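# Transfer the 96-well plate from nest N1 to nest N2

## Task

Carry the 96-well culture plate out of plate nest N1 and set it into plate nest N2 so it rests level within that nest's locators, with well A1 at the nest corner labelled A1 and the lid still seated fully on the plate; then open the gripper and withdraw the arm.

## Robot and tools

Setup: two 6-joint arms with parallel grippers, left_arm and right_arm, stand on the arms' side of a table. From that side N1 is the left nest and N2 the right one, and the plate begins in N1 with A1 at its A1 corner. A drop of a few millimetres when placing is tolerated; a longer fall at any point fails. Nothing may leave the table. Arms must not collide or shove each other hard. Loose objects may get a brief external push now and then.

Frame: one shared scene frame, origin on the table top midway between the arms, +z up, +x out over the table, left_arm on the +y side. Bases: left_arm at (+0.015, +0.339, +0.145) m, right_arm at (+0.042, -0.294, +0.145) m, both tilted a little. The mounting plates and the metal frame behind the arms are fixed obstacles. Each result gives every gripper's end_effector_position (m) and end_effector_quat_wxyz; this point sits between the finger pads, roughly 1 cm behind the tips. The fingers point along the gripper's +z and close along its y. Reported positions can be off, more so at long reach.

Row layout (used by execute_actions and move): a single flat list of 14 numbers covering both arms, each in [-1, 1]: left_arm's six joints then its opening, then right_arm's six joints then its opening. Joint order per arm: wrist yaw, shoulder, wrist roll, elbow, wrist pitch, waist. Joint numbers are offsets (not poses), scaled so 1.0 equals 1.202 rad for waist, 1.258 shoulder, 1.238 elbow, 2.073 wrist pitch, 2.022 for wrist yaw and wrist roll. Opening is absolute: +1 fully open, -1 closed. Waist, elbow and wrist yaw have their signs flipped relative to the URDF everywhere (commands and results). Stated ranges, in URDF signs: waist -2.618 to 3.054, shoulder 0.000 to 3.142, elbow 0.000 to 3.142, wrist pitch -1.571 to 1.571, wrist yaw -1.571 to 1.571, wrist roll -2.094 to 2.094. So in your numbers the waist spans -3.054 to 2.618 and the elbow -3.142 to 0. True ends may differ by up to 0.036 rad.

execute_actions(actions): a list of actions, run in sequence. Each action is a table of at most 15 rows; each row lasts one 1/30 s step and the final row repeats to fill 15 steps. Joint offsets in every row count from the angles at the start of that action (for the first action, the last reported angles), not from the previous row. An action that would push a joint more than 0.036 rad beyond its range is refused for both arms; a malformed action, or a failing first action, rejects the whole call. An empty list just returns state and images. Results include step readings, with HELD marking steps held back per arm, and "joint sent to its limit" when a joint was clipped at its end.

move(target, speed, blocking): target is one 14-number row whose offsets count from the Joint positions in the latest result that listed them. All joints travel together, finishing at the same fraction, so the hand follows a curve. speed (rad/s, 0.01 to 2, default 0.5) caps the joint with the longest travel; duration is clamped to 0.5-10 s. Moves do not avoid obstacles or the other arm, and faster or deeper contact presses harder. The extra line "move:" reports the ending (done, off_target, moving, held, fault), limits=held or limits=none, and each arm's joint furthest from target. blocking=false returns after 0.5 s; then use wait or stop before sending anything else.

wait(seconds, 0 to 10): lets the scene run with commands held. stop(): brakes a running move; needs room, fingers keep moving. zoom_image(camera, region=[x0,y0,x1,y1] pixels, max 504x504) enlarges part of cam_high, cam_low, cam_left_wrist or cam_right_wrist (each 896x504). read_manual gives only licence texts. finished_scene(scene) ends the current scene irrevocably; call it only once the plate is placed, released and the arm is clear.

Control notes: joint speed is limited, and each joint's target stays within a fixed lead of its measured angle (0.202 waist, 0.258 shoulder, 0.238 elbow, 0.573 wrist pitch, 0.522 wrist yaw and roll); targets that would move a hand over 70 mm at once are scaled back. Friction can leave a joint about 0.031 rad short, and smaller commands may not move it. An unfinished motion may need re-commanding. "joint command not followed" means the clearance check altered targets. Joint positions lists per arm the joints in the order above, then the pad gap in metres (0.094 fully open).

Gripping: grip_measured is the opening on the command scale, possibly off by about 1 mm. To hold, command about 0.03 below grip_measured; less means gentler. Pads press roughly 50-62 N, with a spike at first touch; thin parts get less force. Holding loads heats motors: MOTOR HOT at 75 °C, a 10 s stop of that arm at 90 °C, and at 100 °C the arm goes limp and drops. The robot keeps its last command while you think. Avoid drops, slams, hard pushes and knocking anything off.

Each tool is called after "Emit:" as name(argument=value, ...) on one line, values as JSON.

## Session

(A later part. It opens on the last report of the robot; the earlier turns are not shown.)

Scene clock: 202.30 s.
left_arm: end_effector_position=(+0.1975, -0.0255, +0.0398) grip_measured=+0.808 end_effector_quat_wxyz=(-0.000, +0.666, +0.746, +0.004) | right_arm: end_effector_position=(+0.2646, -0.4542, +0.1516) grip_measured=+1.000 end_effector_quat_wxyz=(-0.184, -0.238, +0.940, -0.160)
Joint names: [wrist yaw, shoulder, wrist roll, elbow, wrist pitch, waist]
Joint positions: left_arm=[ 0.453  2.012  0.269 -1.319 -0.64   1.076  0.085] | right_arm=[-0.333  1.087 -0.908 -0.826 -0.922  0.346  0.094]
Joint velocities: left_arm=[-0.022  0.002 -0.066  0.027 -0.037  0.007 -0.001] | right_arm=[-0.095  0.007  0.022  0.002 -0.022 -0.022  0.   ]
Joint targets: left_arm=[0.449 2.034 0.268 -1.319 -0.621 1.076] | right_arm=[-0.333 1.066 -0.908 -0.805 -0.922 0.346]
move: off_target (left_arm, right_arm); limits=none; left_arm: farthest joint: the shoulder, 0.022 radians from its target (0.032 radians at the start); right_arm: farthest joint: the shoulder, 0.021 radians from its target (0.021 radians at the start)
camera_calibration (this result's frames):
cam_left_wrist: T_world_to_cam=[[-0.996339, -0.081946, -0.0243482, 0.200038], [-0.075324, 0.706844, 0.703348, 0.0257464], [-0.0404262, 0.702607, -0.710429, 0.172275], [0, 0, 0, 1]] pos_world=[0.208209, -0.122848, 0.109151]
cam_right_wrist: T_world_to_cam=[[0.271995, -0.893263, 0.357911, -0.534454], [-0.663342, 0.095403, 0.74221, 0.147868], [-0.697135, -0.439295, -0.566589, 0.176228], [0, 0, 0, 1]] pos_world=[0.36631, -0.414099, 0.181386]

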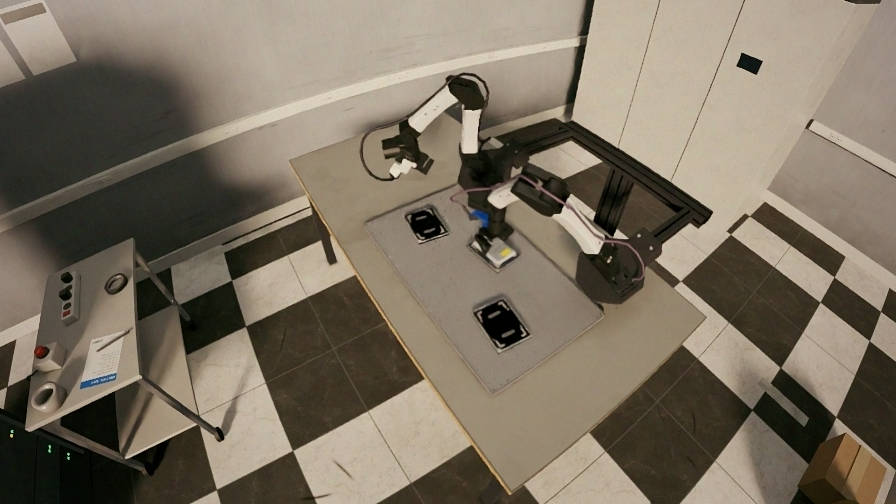

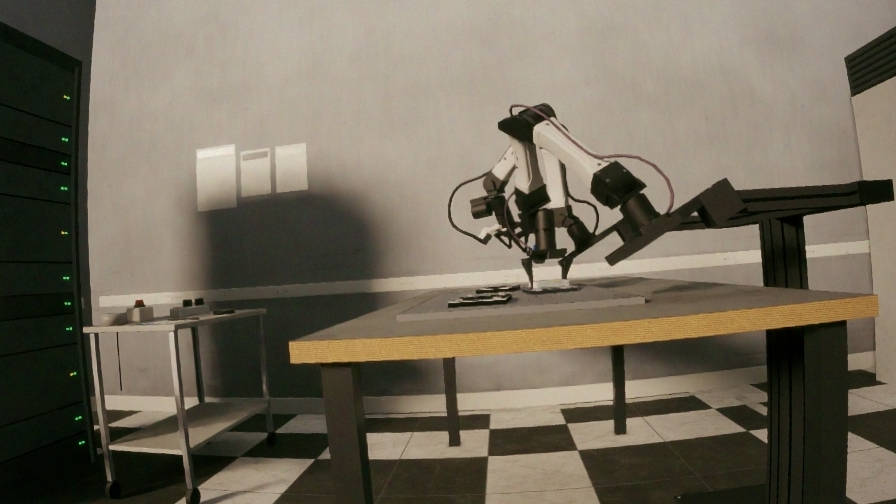

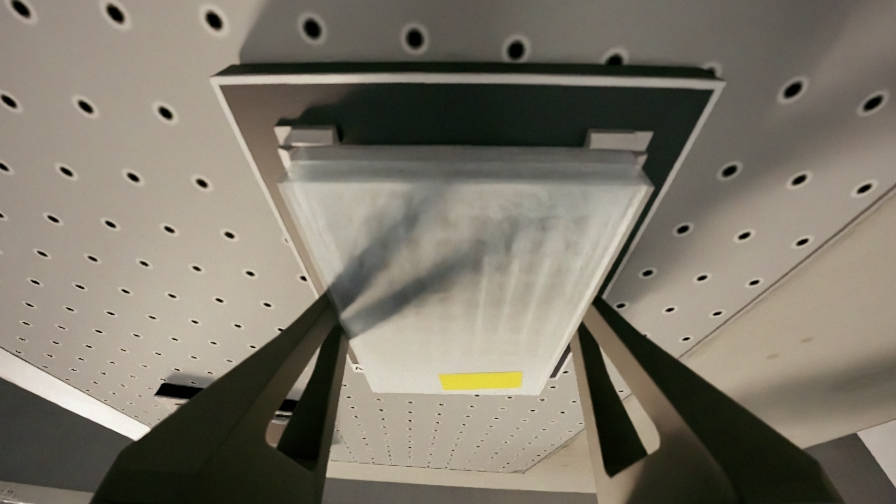

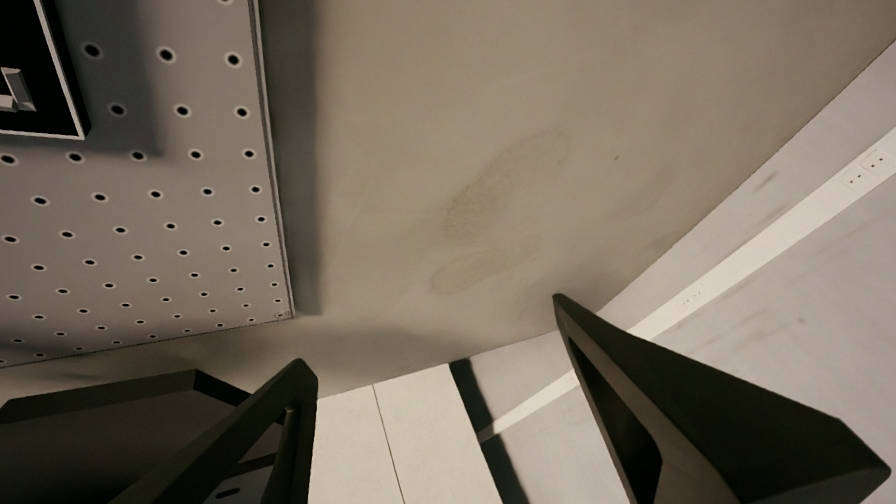

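Emit:
execute_actions(actions=[[[0,0.008,0,0,0,0,0.8,0,-0.017,0,0.017,0,0,1]],[[0,0,0,0,0,0,0.88,0,-0.017,0,0.017,0,0,1]],[[0,0,0,0,0,0,1,0,-0.017,0,0.017,0,0,1]]])

Emit:
move(target=[0,-0.11,0,-0.045,-0.08,0.04,1,0,-0.017,0,0.017,0,0,1], speed=0.4)

Scene clock: 208.20 s.
left_arm: end_effector_position=(+0.1976, -0.0254, +0.0398) grip_measured=+1.000 end_effector_quat_wxyz=(-0.000, +0.666, +0.746, +0.005) | right_arm: end_effector_position=(+0.2646, -0.4542, +0.1516) grip_measured=+1.000 end_effector_quat_wxyz=(-0.184, -0.238, +0.940, -0.160)
Joint names: [wrist yaw, shoulder, wrist roll, elbow, wrist pitch, waist]
Joint positions: left_arm=[ 0.453  2.012  0.269 -1.319 -0.64   1.076  0.094] | right_arm=[-0.333  1.087 -0.908 -0.826 -0.922  0.346  0.094]
Joint velocities: left_arm=[ 0.037  0.002 -0.066  0.002  0.051  0.002  0.   ] | right_arm=[-0.022  0.007 -0.007  0.007 -0.022 -0.002  0.   ]
Joint targets: left_arm=[0.453 2.012 0.269 -1.319 -0.640 1.076] | right_arm=[-0.333 1.066 -0.908 -0.805 -0.922 0.346]
Step readings (joint positions; steps 1 to 15: 1st action; 16 to 30: 2nd action; 31 to 45: 3rd action):
0: left_arm=[0.453 2.012 0.269 -1.319 -0.640 1.076] | right_arm=[-0.333 1.087 -0.908 -0.826 -0.922 0.346]
1: left_arm=[0.453 2.012 0.269 -1.319 -0.640 1.076] | right_arm=[-0.333 1.087 -0.908 -0.826 -0.922 0.346]
2: left_arm=[0.453 2.012 0.269 -1.319 -0.640 1.076] | right_arm=[-0.333 1.087 -0.908 -0.826 -0.922 0.346]
4: left_arm=[0.453 2.012 0.269 -1.319 -0.640 1.076] | right_arm=[-0.333 1.087 -0.908 -0.826 -0.922 0.346]
8: left_arm=[0.453 2.012 0.269 -1.319 -0.640 1.076] | right_arm=[-0.333 1.087 -0.908 -0.826 -0.922 0.346]
15: left_arm=[0.453 2.012 0.269 -1.319 -0.640 1.076] | right_arm=[-0.333 1.087 -0.908 -0.826 -0.922 0.346]
16: left_arm=[0.453 2.012 0.269 -1.319 -0.640 1.076] | right_arm=[-0.333 1.087 -0.908 -0.826 -0.922 0.346]
17: left_arm=[0.453 2.012 0.269 -1.319 -0.640 1.076] | right_arm=[-0.333 1.087 -0.908 -0.826 -0.922 0.346]
19: left_arm=[0.453 2.012 0.269 -1.319 -0.640 1.076] | right_arm=[-0.333 1.087 -0.908 -0.826 -0.922 0.346]
23: left_arm=[0.453 2.012 0.269 -1.319 -0.640 1.076] | right_arm=[-0.333 1.087 -0.908 -0.826 -0.922 0.346]
30: left_arm=[0.453 2.012 0.269 -1.319 -0.640 1.076] | right_arm=[-0.333 1.087 -0.908 -0.826 -0.922 0.346]
31: left_arm=[0.453 2.012 0.269 -1.319 -0.640 1.076] | right_arm=[-0.333 1.087 -0.908 -0.826 -0.922 0.346]
32: left_arm=[0.453 2.012 0.269 -1.319 -0.640 1.076] | right_arm=[-0.333 1.087 -0.908 -0.826 -0.922 0.346]
34: left_arm=[0.453 2.012 0.269 -1.319 -0.640 1.076] | right_arm=[-0.333 1.087 -0.908 -0.826 -0.922 0.346]
38: left_arm=[0.453 2.012 0.269 -1.319 -0.640 1.076] | right_arm=[-0.333 1.087 -0.908 -0.826 -0.922 0.346]
45: Joint positions above
camera_calibration (this result's frames):
cam_left_wrist: T_world_to_cam=[[-0.996331, -0.0819407, -0.0247126, 0.200113], [-0.0755718, 0.706744, 0.703421, 0.0257769], [-0.0401734, 0.702708, -0.710343, 0.17221], [0, 0, 0, 1]] pos_world=[0.208245, -0.122833, 0.109141]
cam_right_wrist: T_world_to_cam=[[0.271995, -0.893263, 0.357911, -0.534454], [-0.663342, 0.095403, 0.74221, 0.147868], [-0.697135, -0.439295, -0.566589, 0.176228], [0, 0, 0, 1]] pos_world=[0.36631, -0.414099, 0.181386]

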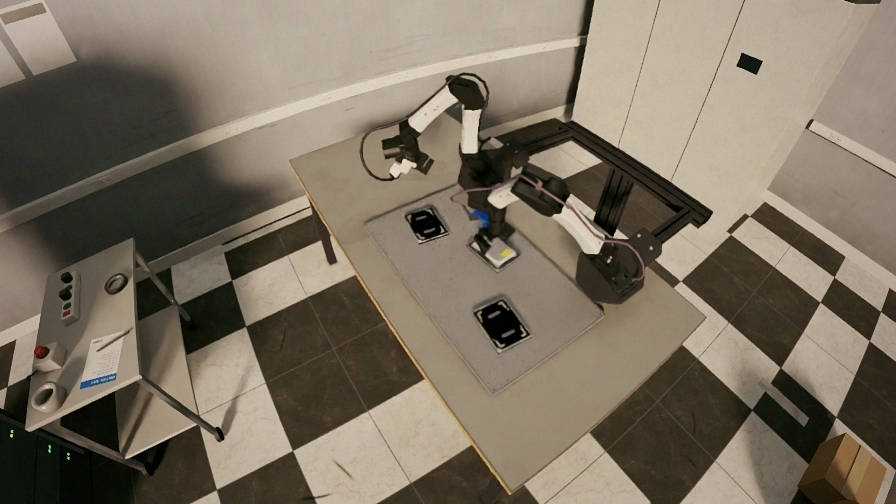

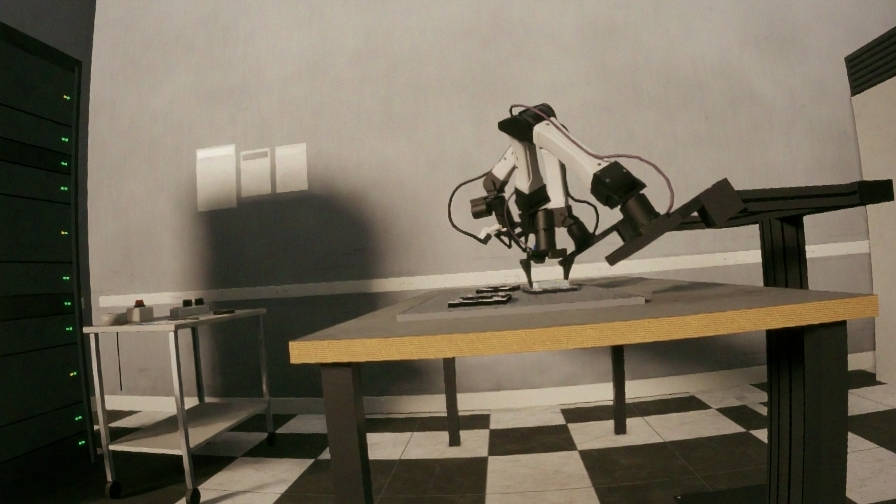

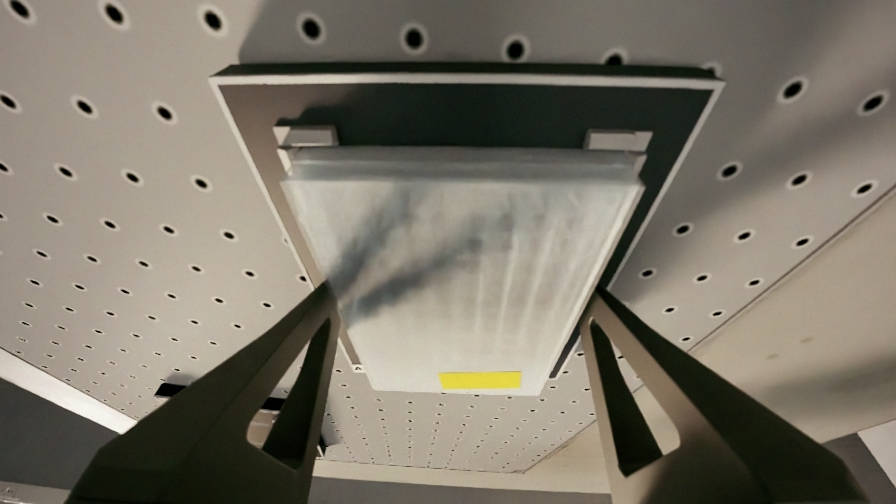

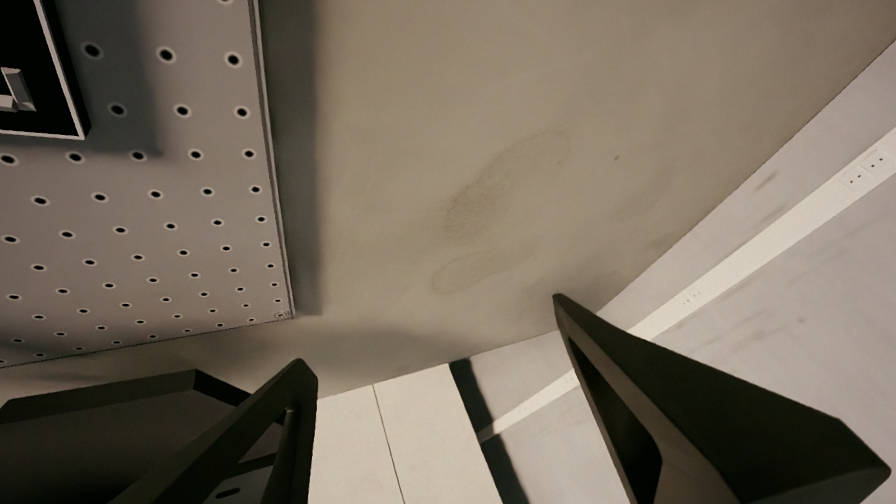

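Scene clock: 209.37 s.
left_arm: end_effector_position=(+0.2076, -0.0255, +0.0953) grip_measured=+1.000 end_effector_quat_wxyz=(+0.012, +0.676, +0.737, -0.007) | right_arm: end_effector_position=(+0.2646, -0.4542, +0.1516) grip_measured=+1.000 end_effector_quat_wxyz=(-0.184, -0.238, +0.940, -0.160)
Joint names: [wrist yaw, shoulder, wrist roll, elbow, wrist pitch, waist]
Joint positions: left_arm=[ 0.453  1.884  0.269 -1.361 -0.792  1.114  0.094] | right_arm=[-0.333  1.087 -0.908 -0.826 -0.922  0.346  0.094]
Joint velocities: left_arm=[-0.007 -0.012 -0.037 -0.007 -0.037  0.017  0.   ] | right_arm=[ 0.022 -0.007 -0.007 -0.002 -0.007  0.002  0.   ]
Joint targets: left_arm=[0.453 1.874 0.269 -1.374 -0.806 1.124] | right_arm=[-0.333 1.066 -0.908 -0.805 -0.922 0.346]
move: off_target (right_arm); limits=none; left_arm: farthest joint: the elbow, 0.014 radians from its target (0.056 radians at the start); right_arm: farthest joint: the shoulder, 0.021 radians from its target (0.021 radians at the start)
camera_calibration (this result's frames):
cam_left_wrist: T_world_to_cam=[[-0.998053, -0.056903, -0.0255368, 0.212564], [-0.0590907, 0.731656, 0.679108, -0.0129541], [-0.0199592, 0.679295, -0.733594, 0.209478], [0, 0, 0, 1]] pos_world=[0.215565, -0.120724, 0.167897]
cam_right_wrist: T_world_to_cam=[[0.271995, -0.893263, 0.357911, -0.534454], [-0.663342, 0.095403, 0.74221, 0.147868], [-0.697135, -0.439295, -0.566589, 0.176228], [0, 0, 0, 1]] pos_world=[0.36631, -0.414099, 0.181386]

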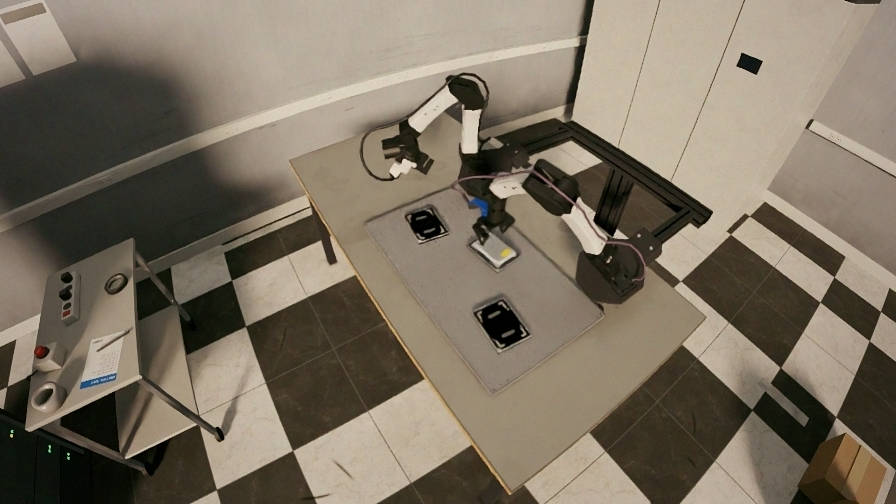

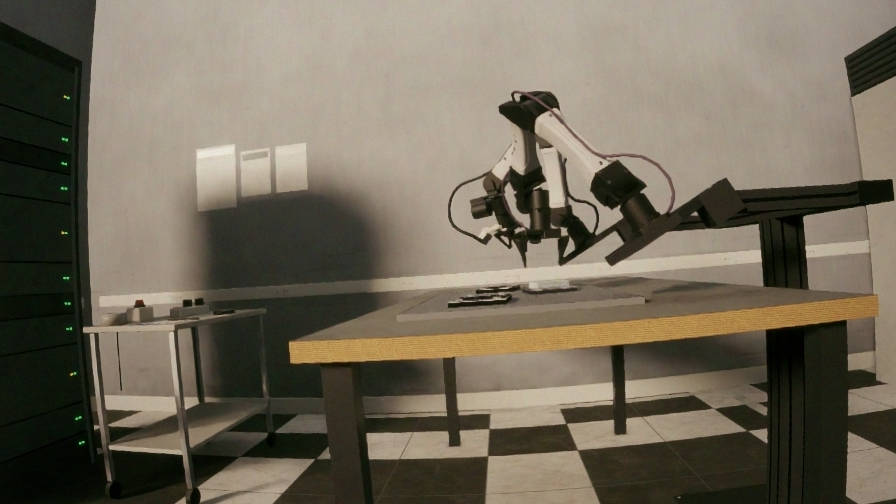

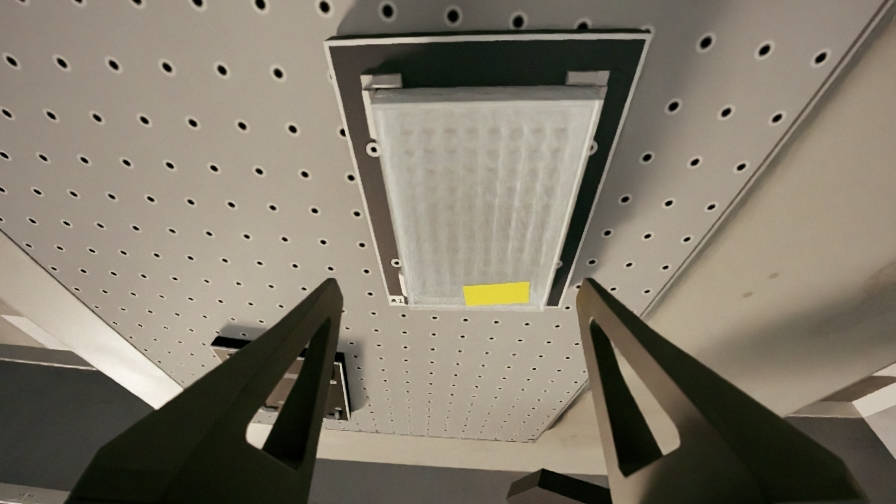

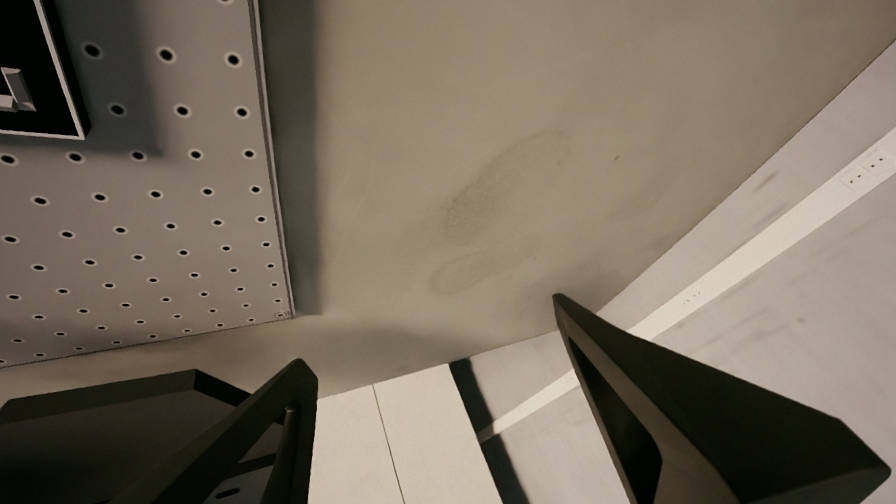

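Emit:
move(target=[-0.2,-0.5,0,0.27,-0.02,-1,1,0,-0.017,0,0.017,0,0,1], speed=1.2)

Emit:
move(target=[0,-0.017,0,0.017,0,0,1,-0.081,0.3,0.25,0.05,0.08,-0.7,1], speed=1)

Scene clock: 219.57 s.
left_arm: end_effector_position=(+0.3665, +0.3156, +0.1281) grip_measured=+1.000 end_effector_quat_wxyz=(+0.004, +0.180, +0.983, +0.041) | right_arm: end_effector_position=(+0.2646, -0.4542, +0.1516) grip_measured=+1.000 end_effector_quat_wxyz=(-0.184, -0.238, +0.940, -0.160)
Joint names: [wrist yaw, shoulder, wrist roll, elbow, wrist pitch, waist]
Joint positions: left_arm=[ 0.056  1.274  0.269 -1.043 -0.821 -0.08   0.094] | right_arm=[-0.333  1.087 -0.908 -0.826 -0.922  0.346  0.094]
Joint velocities: left_arm=[-0.051 -0.012  0.037  0.012 -0.037 -0.022  0.   ] | right_arm=[ 0.139  0.007 -0.081 -0.002  0.022  0.007  0.   ]
Joint targets: left_arm=[0.049 1.255 0.269 -1.027 -0.834 -0.088] | right_arm=[-0.333 1.066 -0.908 -0.805 -0.922 0.346]
move: off_target (right_arm); limits=none; left_arm: farthest joint: the shoulder, 0.019 radians from its target (0.629 radians at the start); right_arm: farthest joint: the shoulder, 0.021 radians from its target (0.021 radians at the start)
camera_calibration (this result's frames):
cam_left_wrist: T_world_to_cam=[[-0.380722, -0.919224, -0.100391, 0.4469], [-0.682351, 0.206013, 0.701396, 0.116131], [-0.624058, 0.335539, -0.705667, 0.331292], [0, 0, 0, 1]] pos_world=[0.456132, 0.275716, 0.197192]
cam_right_wrist: T_world_to_cam=[[0.271995, -0.893263, 0.357911, -0.534454], [-0.663342, 0.095403, 0.74221, 0.147868], [-0.697135, -0.439295, -0.566589, 0.176228], [0, 0, 0, 1]] pos_world=[0.36631, -0.414099, 0.181386]

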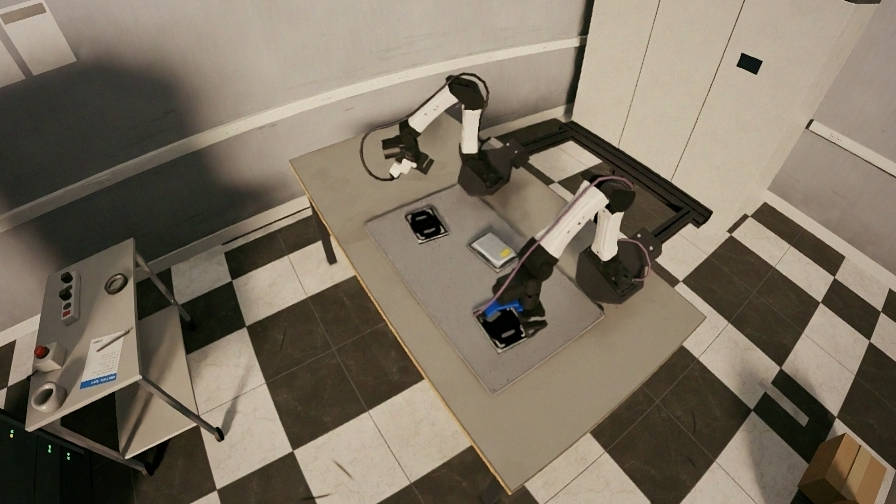

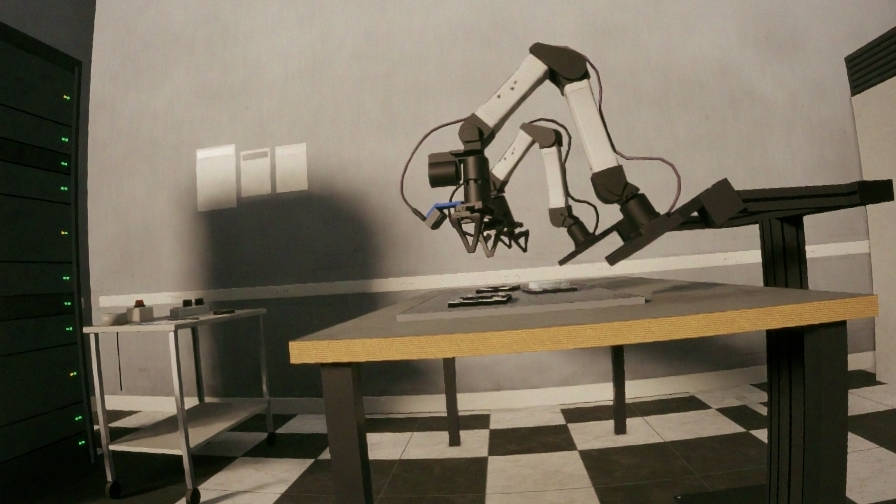

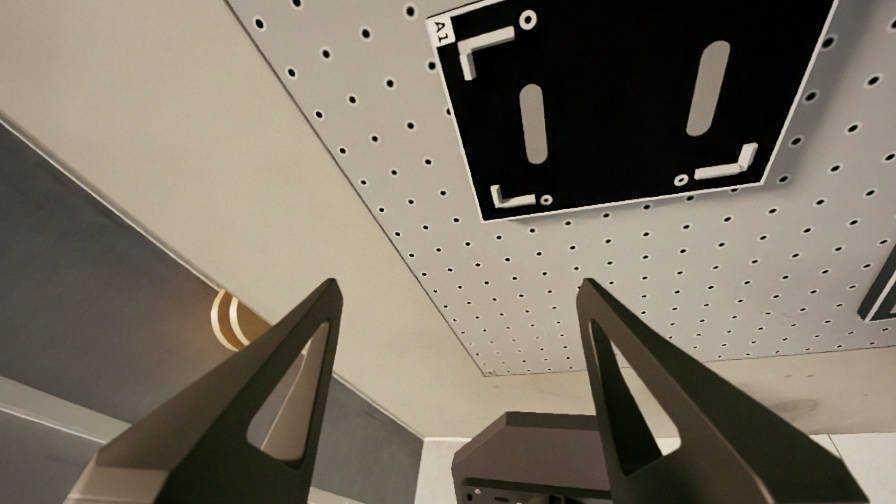

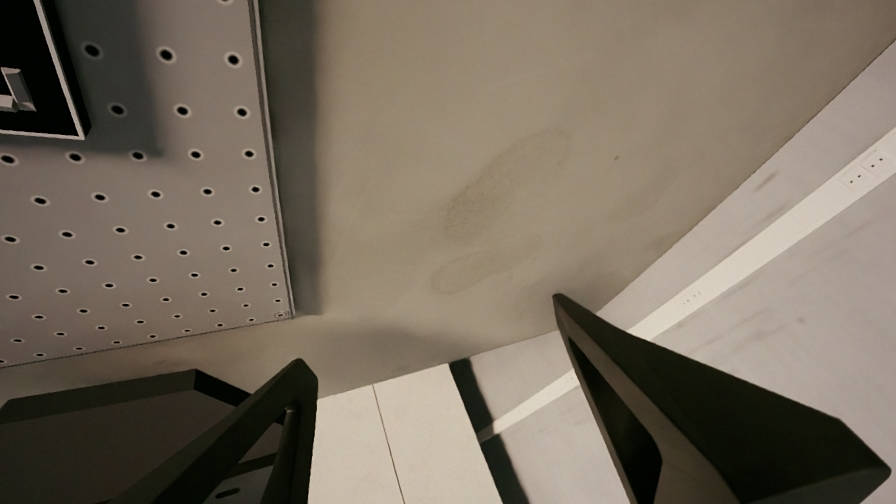

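Scene clock: 221.30 s.
left_arm: end_effector_position=(+0.3665, +0.3156, +0.1281) grip_measured=+1.000 end_effector_quat_wxyz=(+0.004, +0.180, +0.983, +0.041) | right_arm: end_effector_position=(+0.2936, -0.2755, +0.0629) grip_measured=+1.000 end_effector_quat_wxyz=(-0.151, -0.404, +0.895, -0.113)
Joint names: [wrist yaw, shoulder, wrist roll, elbow, wrist pitch, waist]
Joint positions: left_arm=[ 0.056  1.274  0.269 -1.043 -0.821 -0.08   0.094] | right_arm=[-0.485  1.451 -0.414 -0.784 -0.77  -0.488  0.094]
Joint velocities: left_arm=[ 0.007  0.007  0.007 -0.002  0.022  0.007  0.   ] | right_arm=[ 0.007 -0.012  0.007 -0.007  0.037 -0.002  0.   ]
Joint targets: left_arm=[0.056 1.253 0.269 -1.022 -0.821 -0.080] | right_arm=[-0.496 1.464 -0.403 -0.764 -0.756 -0.495]
move: off_target (left_arm); limits=none; left_arm: farthest joint: the shoulder, 0.021 radians from its target (0.021 radians at the start); right_arm: farthest joint: the elbow, 0.020 radians from its target (0.062 radians at the start)
camera_calibration (this result's frames):
cam_left_wrist: T_world_to_cam=[[-0.380722, -0.919224, -0.100391, 0.4469], [-0.682351, 0.206013, 0.701396, 0.116131], [-0.624058, 0.335539, -0.705667, 0.331292], [0, 0, 0, 1]] pos_world=[0.456132, 0.275716, 0.197192]
cam_right_wrist: T_world_to_cam=[[0.561709, -0.798348, 0.217079, -0.40101], [-0.618824, -0.231271, 0.750713, 0.112255], [-0.549126, -0.556017, -0.623944, 0.152648], [0, 0, 0, 1]] pos_world=[0.37854, -0.209309, 0.0980242]

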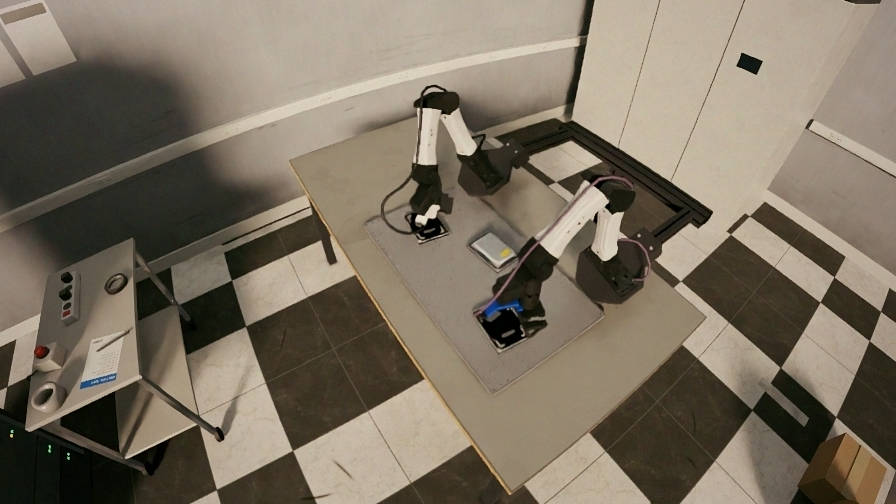

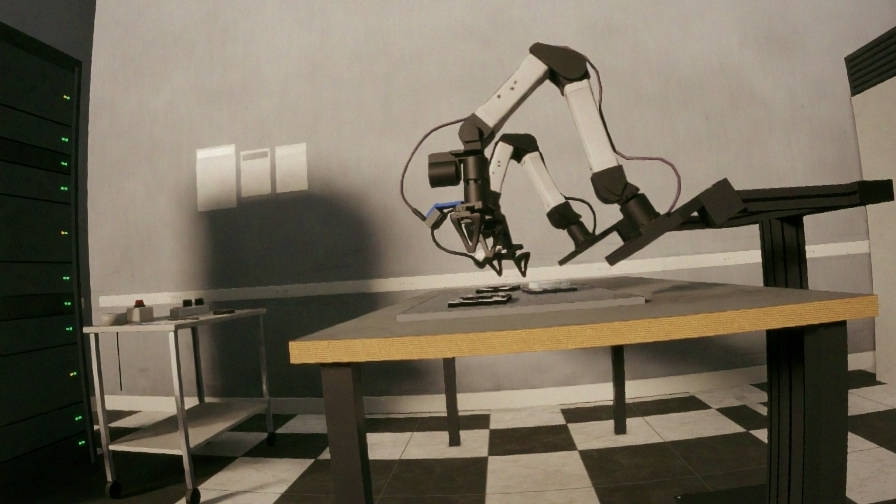

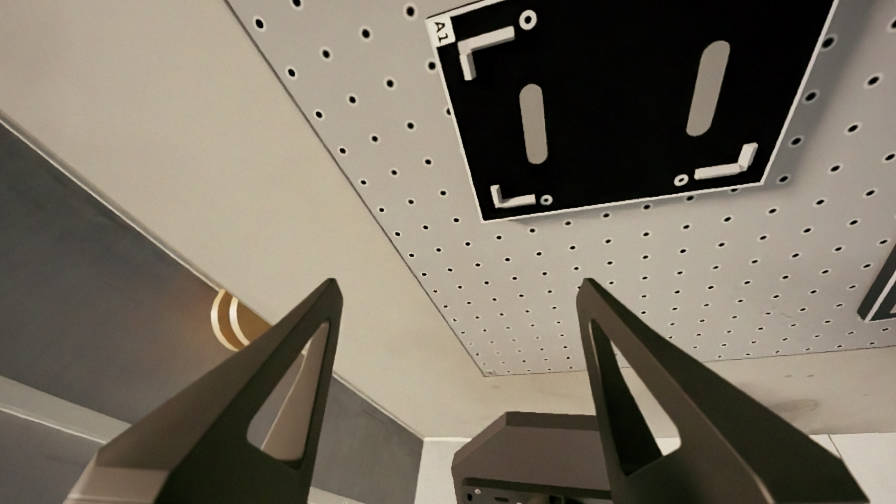

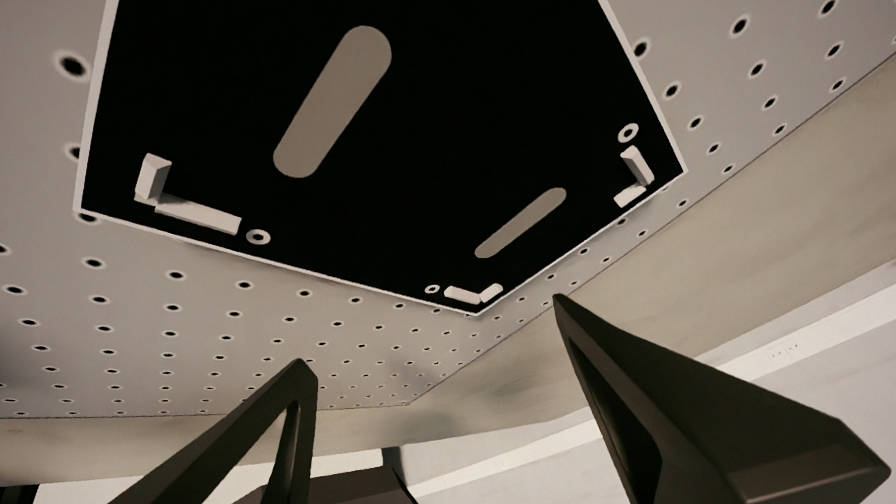

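Emit:
move(target=[0,-0.017,0,0.017,0,0,1,0,0.01,0,-0.16,-0.02,-0.1,1], speed=1)

Emit:
move(target=[0,-0.017,0,0.017,0,0,1,-0.005,0.255,0.007,0,0.065,-0.66,1], speed=0.7)

Scene clock: 225.87 s.
left_arm: end_effector_position=(+0.3665, +0.3156, +0.1281) grip_measured=+1.000 end_effector_quat_wxyz=(+0.004, +0.180, +0.983, +0.041) | right_arm: end_effector_position=(+0.3527, -0.2261, +0.0909) grip_measured=+1.000 end_effector_quat_wxyz=(-0.060, -0.428, +0.896, -0.098)
Joint names: [wrist yaw, shoulder, wrist roll, elbow, wrist pitch, waist]
Joint positions: left_arm=[ 0.056  1.274  0.269 -1.043 -0.821 -0.08   0.094] | right_arm=[-0.485  1.451 -0.414 -0.962 -0.795 -0.602  0.094]
Joint velocities: left_arm=[-0.022 -0.002 -0.022 -0.007 -0.007 -0.002  0.   ] | right_arm=[-0.051  0.002 -0.022  0.002  0.037 -0.007  0.   ]
Joint targets: left_arm=[0.056 1.253 0.269 -1.022 -0.821 -0.080] | right_arm=[-0.485 1.463 -0.414 -0.982 -0.812 -0.609]
move: off_target (left_arm); limits=none; left_arm: farthest joint: the shoulder, 0.021 radians from its target (0.021 radians at the start); right_arm: farthest joint: the elbow, 0.020 radians from its target (0.198 radians at the start)
camera_calibration (this result's frames):
cam_left_wrist: T_world_to_cam=[[-0.380722, -0.919224, -0.100391, 0.4469], [-0.682351, 0.206013, 0.701396, 0.116131], [-0.624058, 0.335539, -0.705667, 0.331292], [0, 0, 0, 1]] pos_world=[0.456132, 0.275716, 0.197192]
cam_right_wrist: T_world_to_cam=[[0.576795, -0.788223, 0.214506, -0.403676], [-0.702304, -0.344369, 0.62304, 0.154722], [-0.417225, -0.510014, -0.752203, 0.205571], [0, 0, 0, 1]] pos_world=[0.427269, -0.160061, 0.144823]

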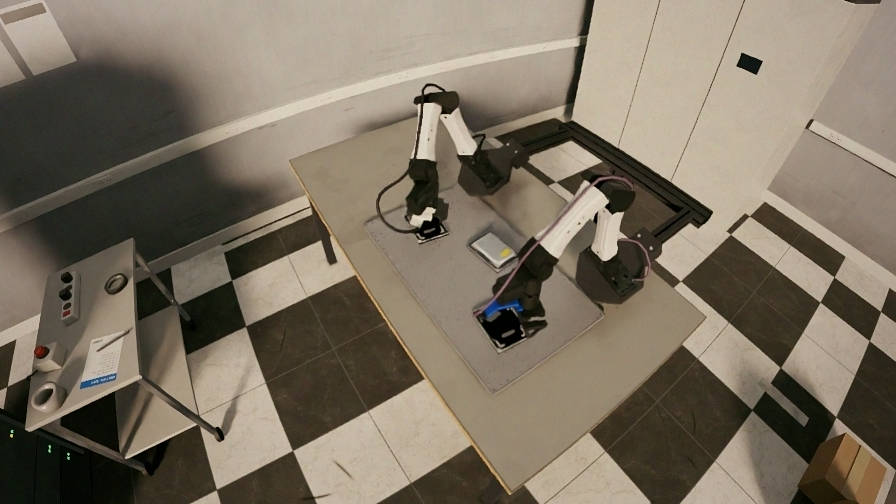

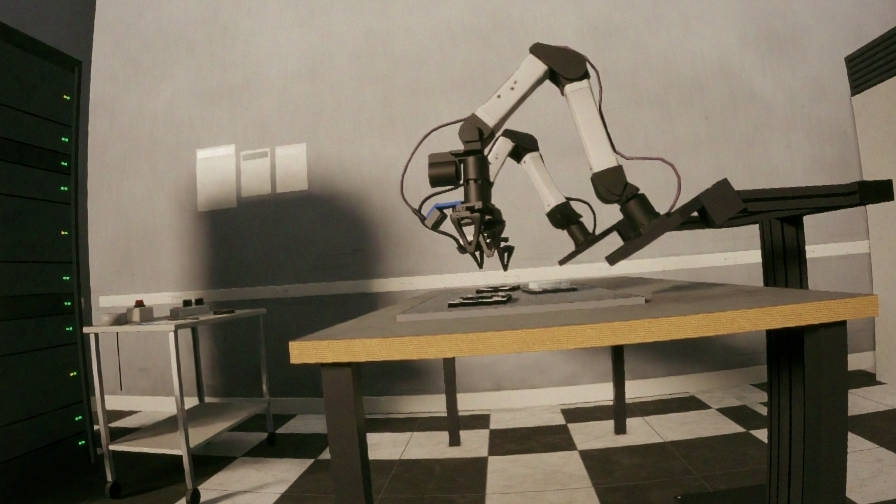

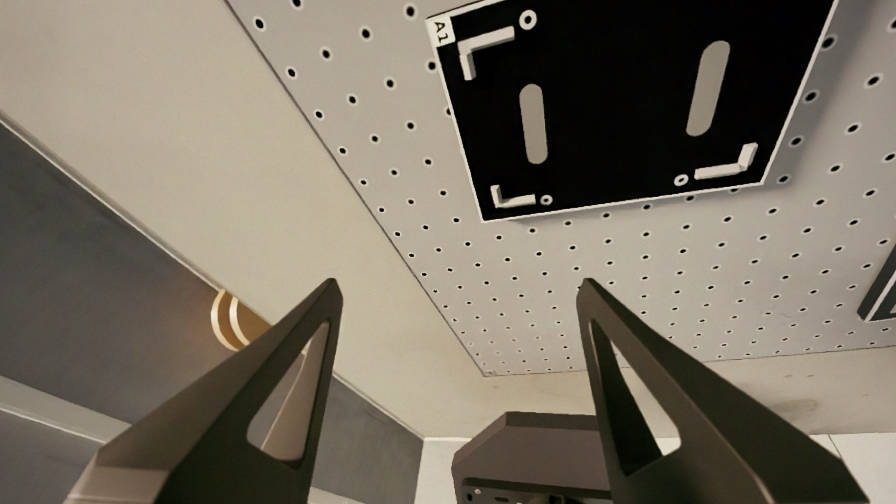

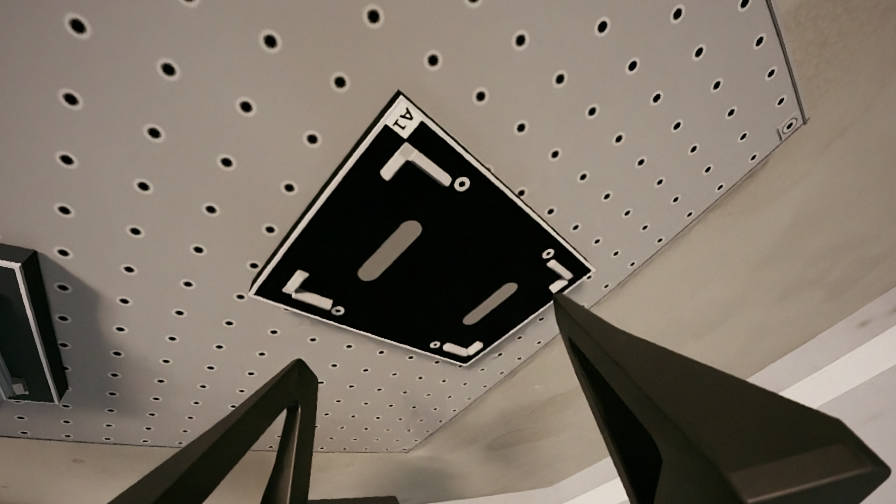

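Scene clock: 227.57 s.
left_arm: end_effector_position=(+0.3665, +0.3156, +0.1281) grip_measured=+1.000 end_effector_quat_wxyz=(+0.004, +0.180, +0.983, +0.041) | right_arm: end_effector_position=(+0.1989, -0.0230, +0.0970) grip_measured=+1.000 end_effector_quat_wxyz=(-0.004, +0.738, -0.674, -0.007)
Joint names: [wrist yaw, shoulder, wrist roll, elbow, wrist pitch, waist]
Joint positions: left_arm=[ 0.056  1.274  0.269 -1.043 -0.821 -0.08   0.094] | right_arm=[-0.489  1.759 -0.41  -0.962 -0.676 -1.391  0.094]
Joint velocities: left_arm=[ 0.022 -0.012 -0.022  0.002  0.051 -0.002  0.   ] | right_arm=[ 0.037 -0.017  0.022 -0.007  0.022 -0.002  0.   ]
Joint targets: left_arm=[0.056 1.253 0.269 -1.022 -0.821 -0.080] | right_arm=[-0.495 1.772 -0.399 -0.962 -0.660 -1.395]
move: off_target (left_arm); limits=none; left_arm: farthest joint: the shoulder, 0.021 radians from its target (0.021 radians at the start); right_arm: farthest joint: the wrist pitch, 0.016 radians from its target (0.134 radians at the start)
camera_calibration (this result's frames):
cam_left_wrist: T_world_to_cam=[[-0.380722, -0.919224, -0.100391, 0.4469], [-0.682351, 0.206013, 0.701396, 0.116131], [-0.624058, 0.335539, -0.705667, 0.331292], [0, 0, 0, 1]] pos_world=[0.456132, 0.275716, 0.197192]
cam_right_wrist: T_world_to_cam=[[0.98137, -0.188788, 0.0356754, -0.205477], [-0.181125, -0.847136, 0.499554, 0.00957229], [-0.0640879, -0.496709, -0.865548, 0.190689], [0, 0, 0, 1]] pos_world=[0.215604, 0.0640343, 0.167599]

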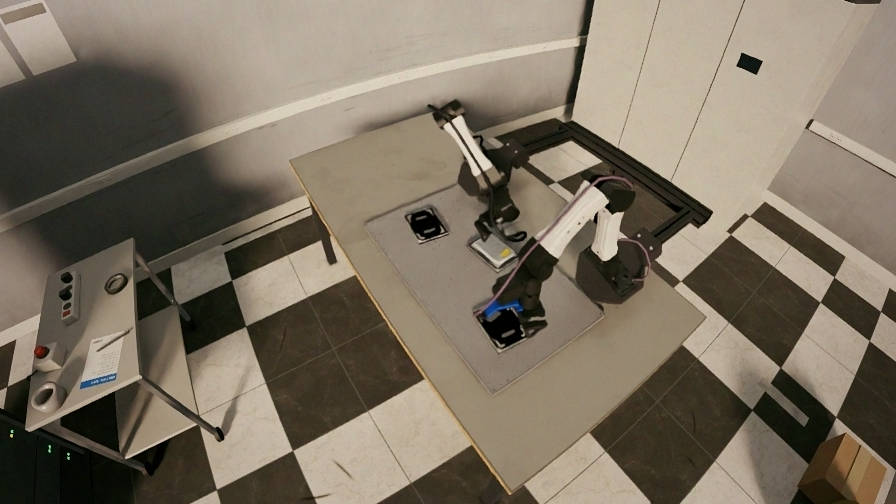

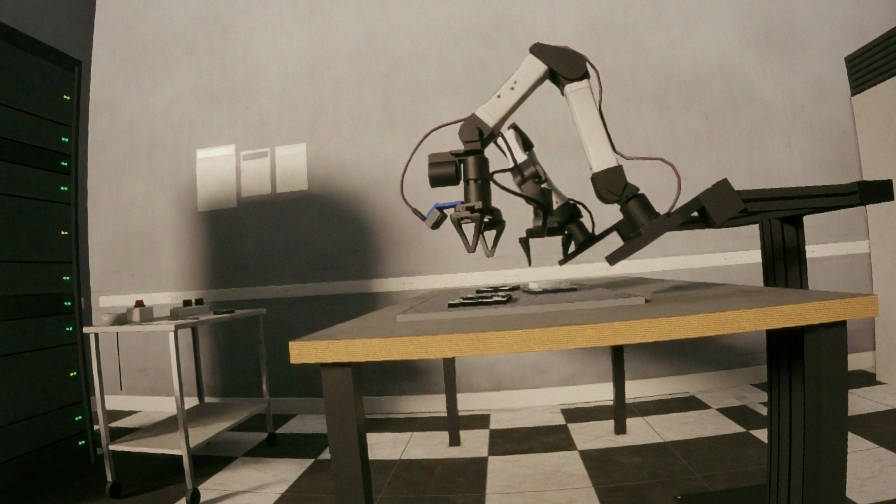

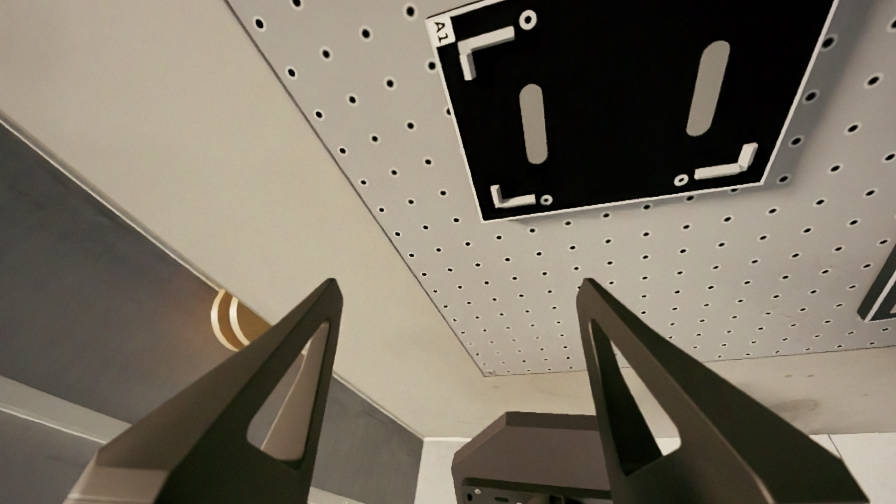

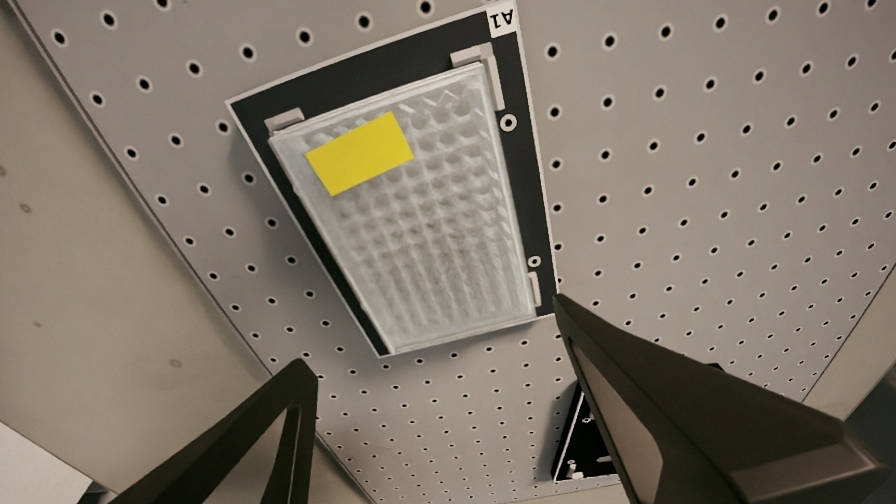

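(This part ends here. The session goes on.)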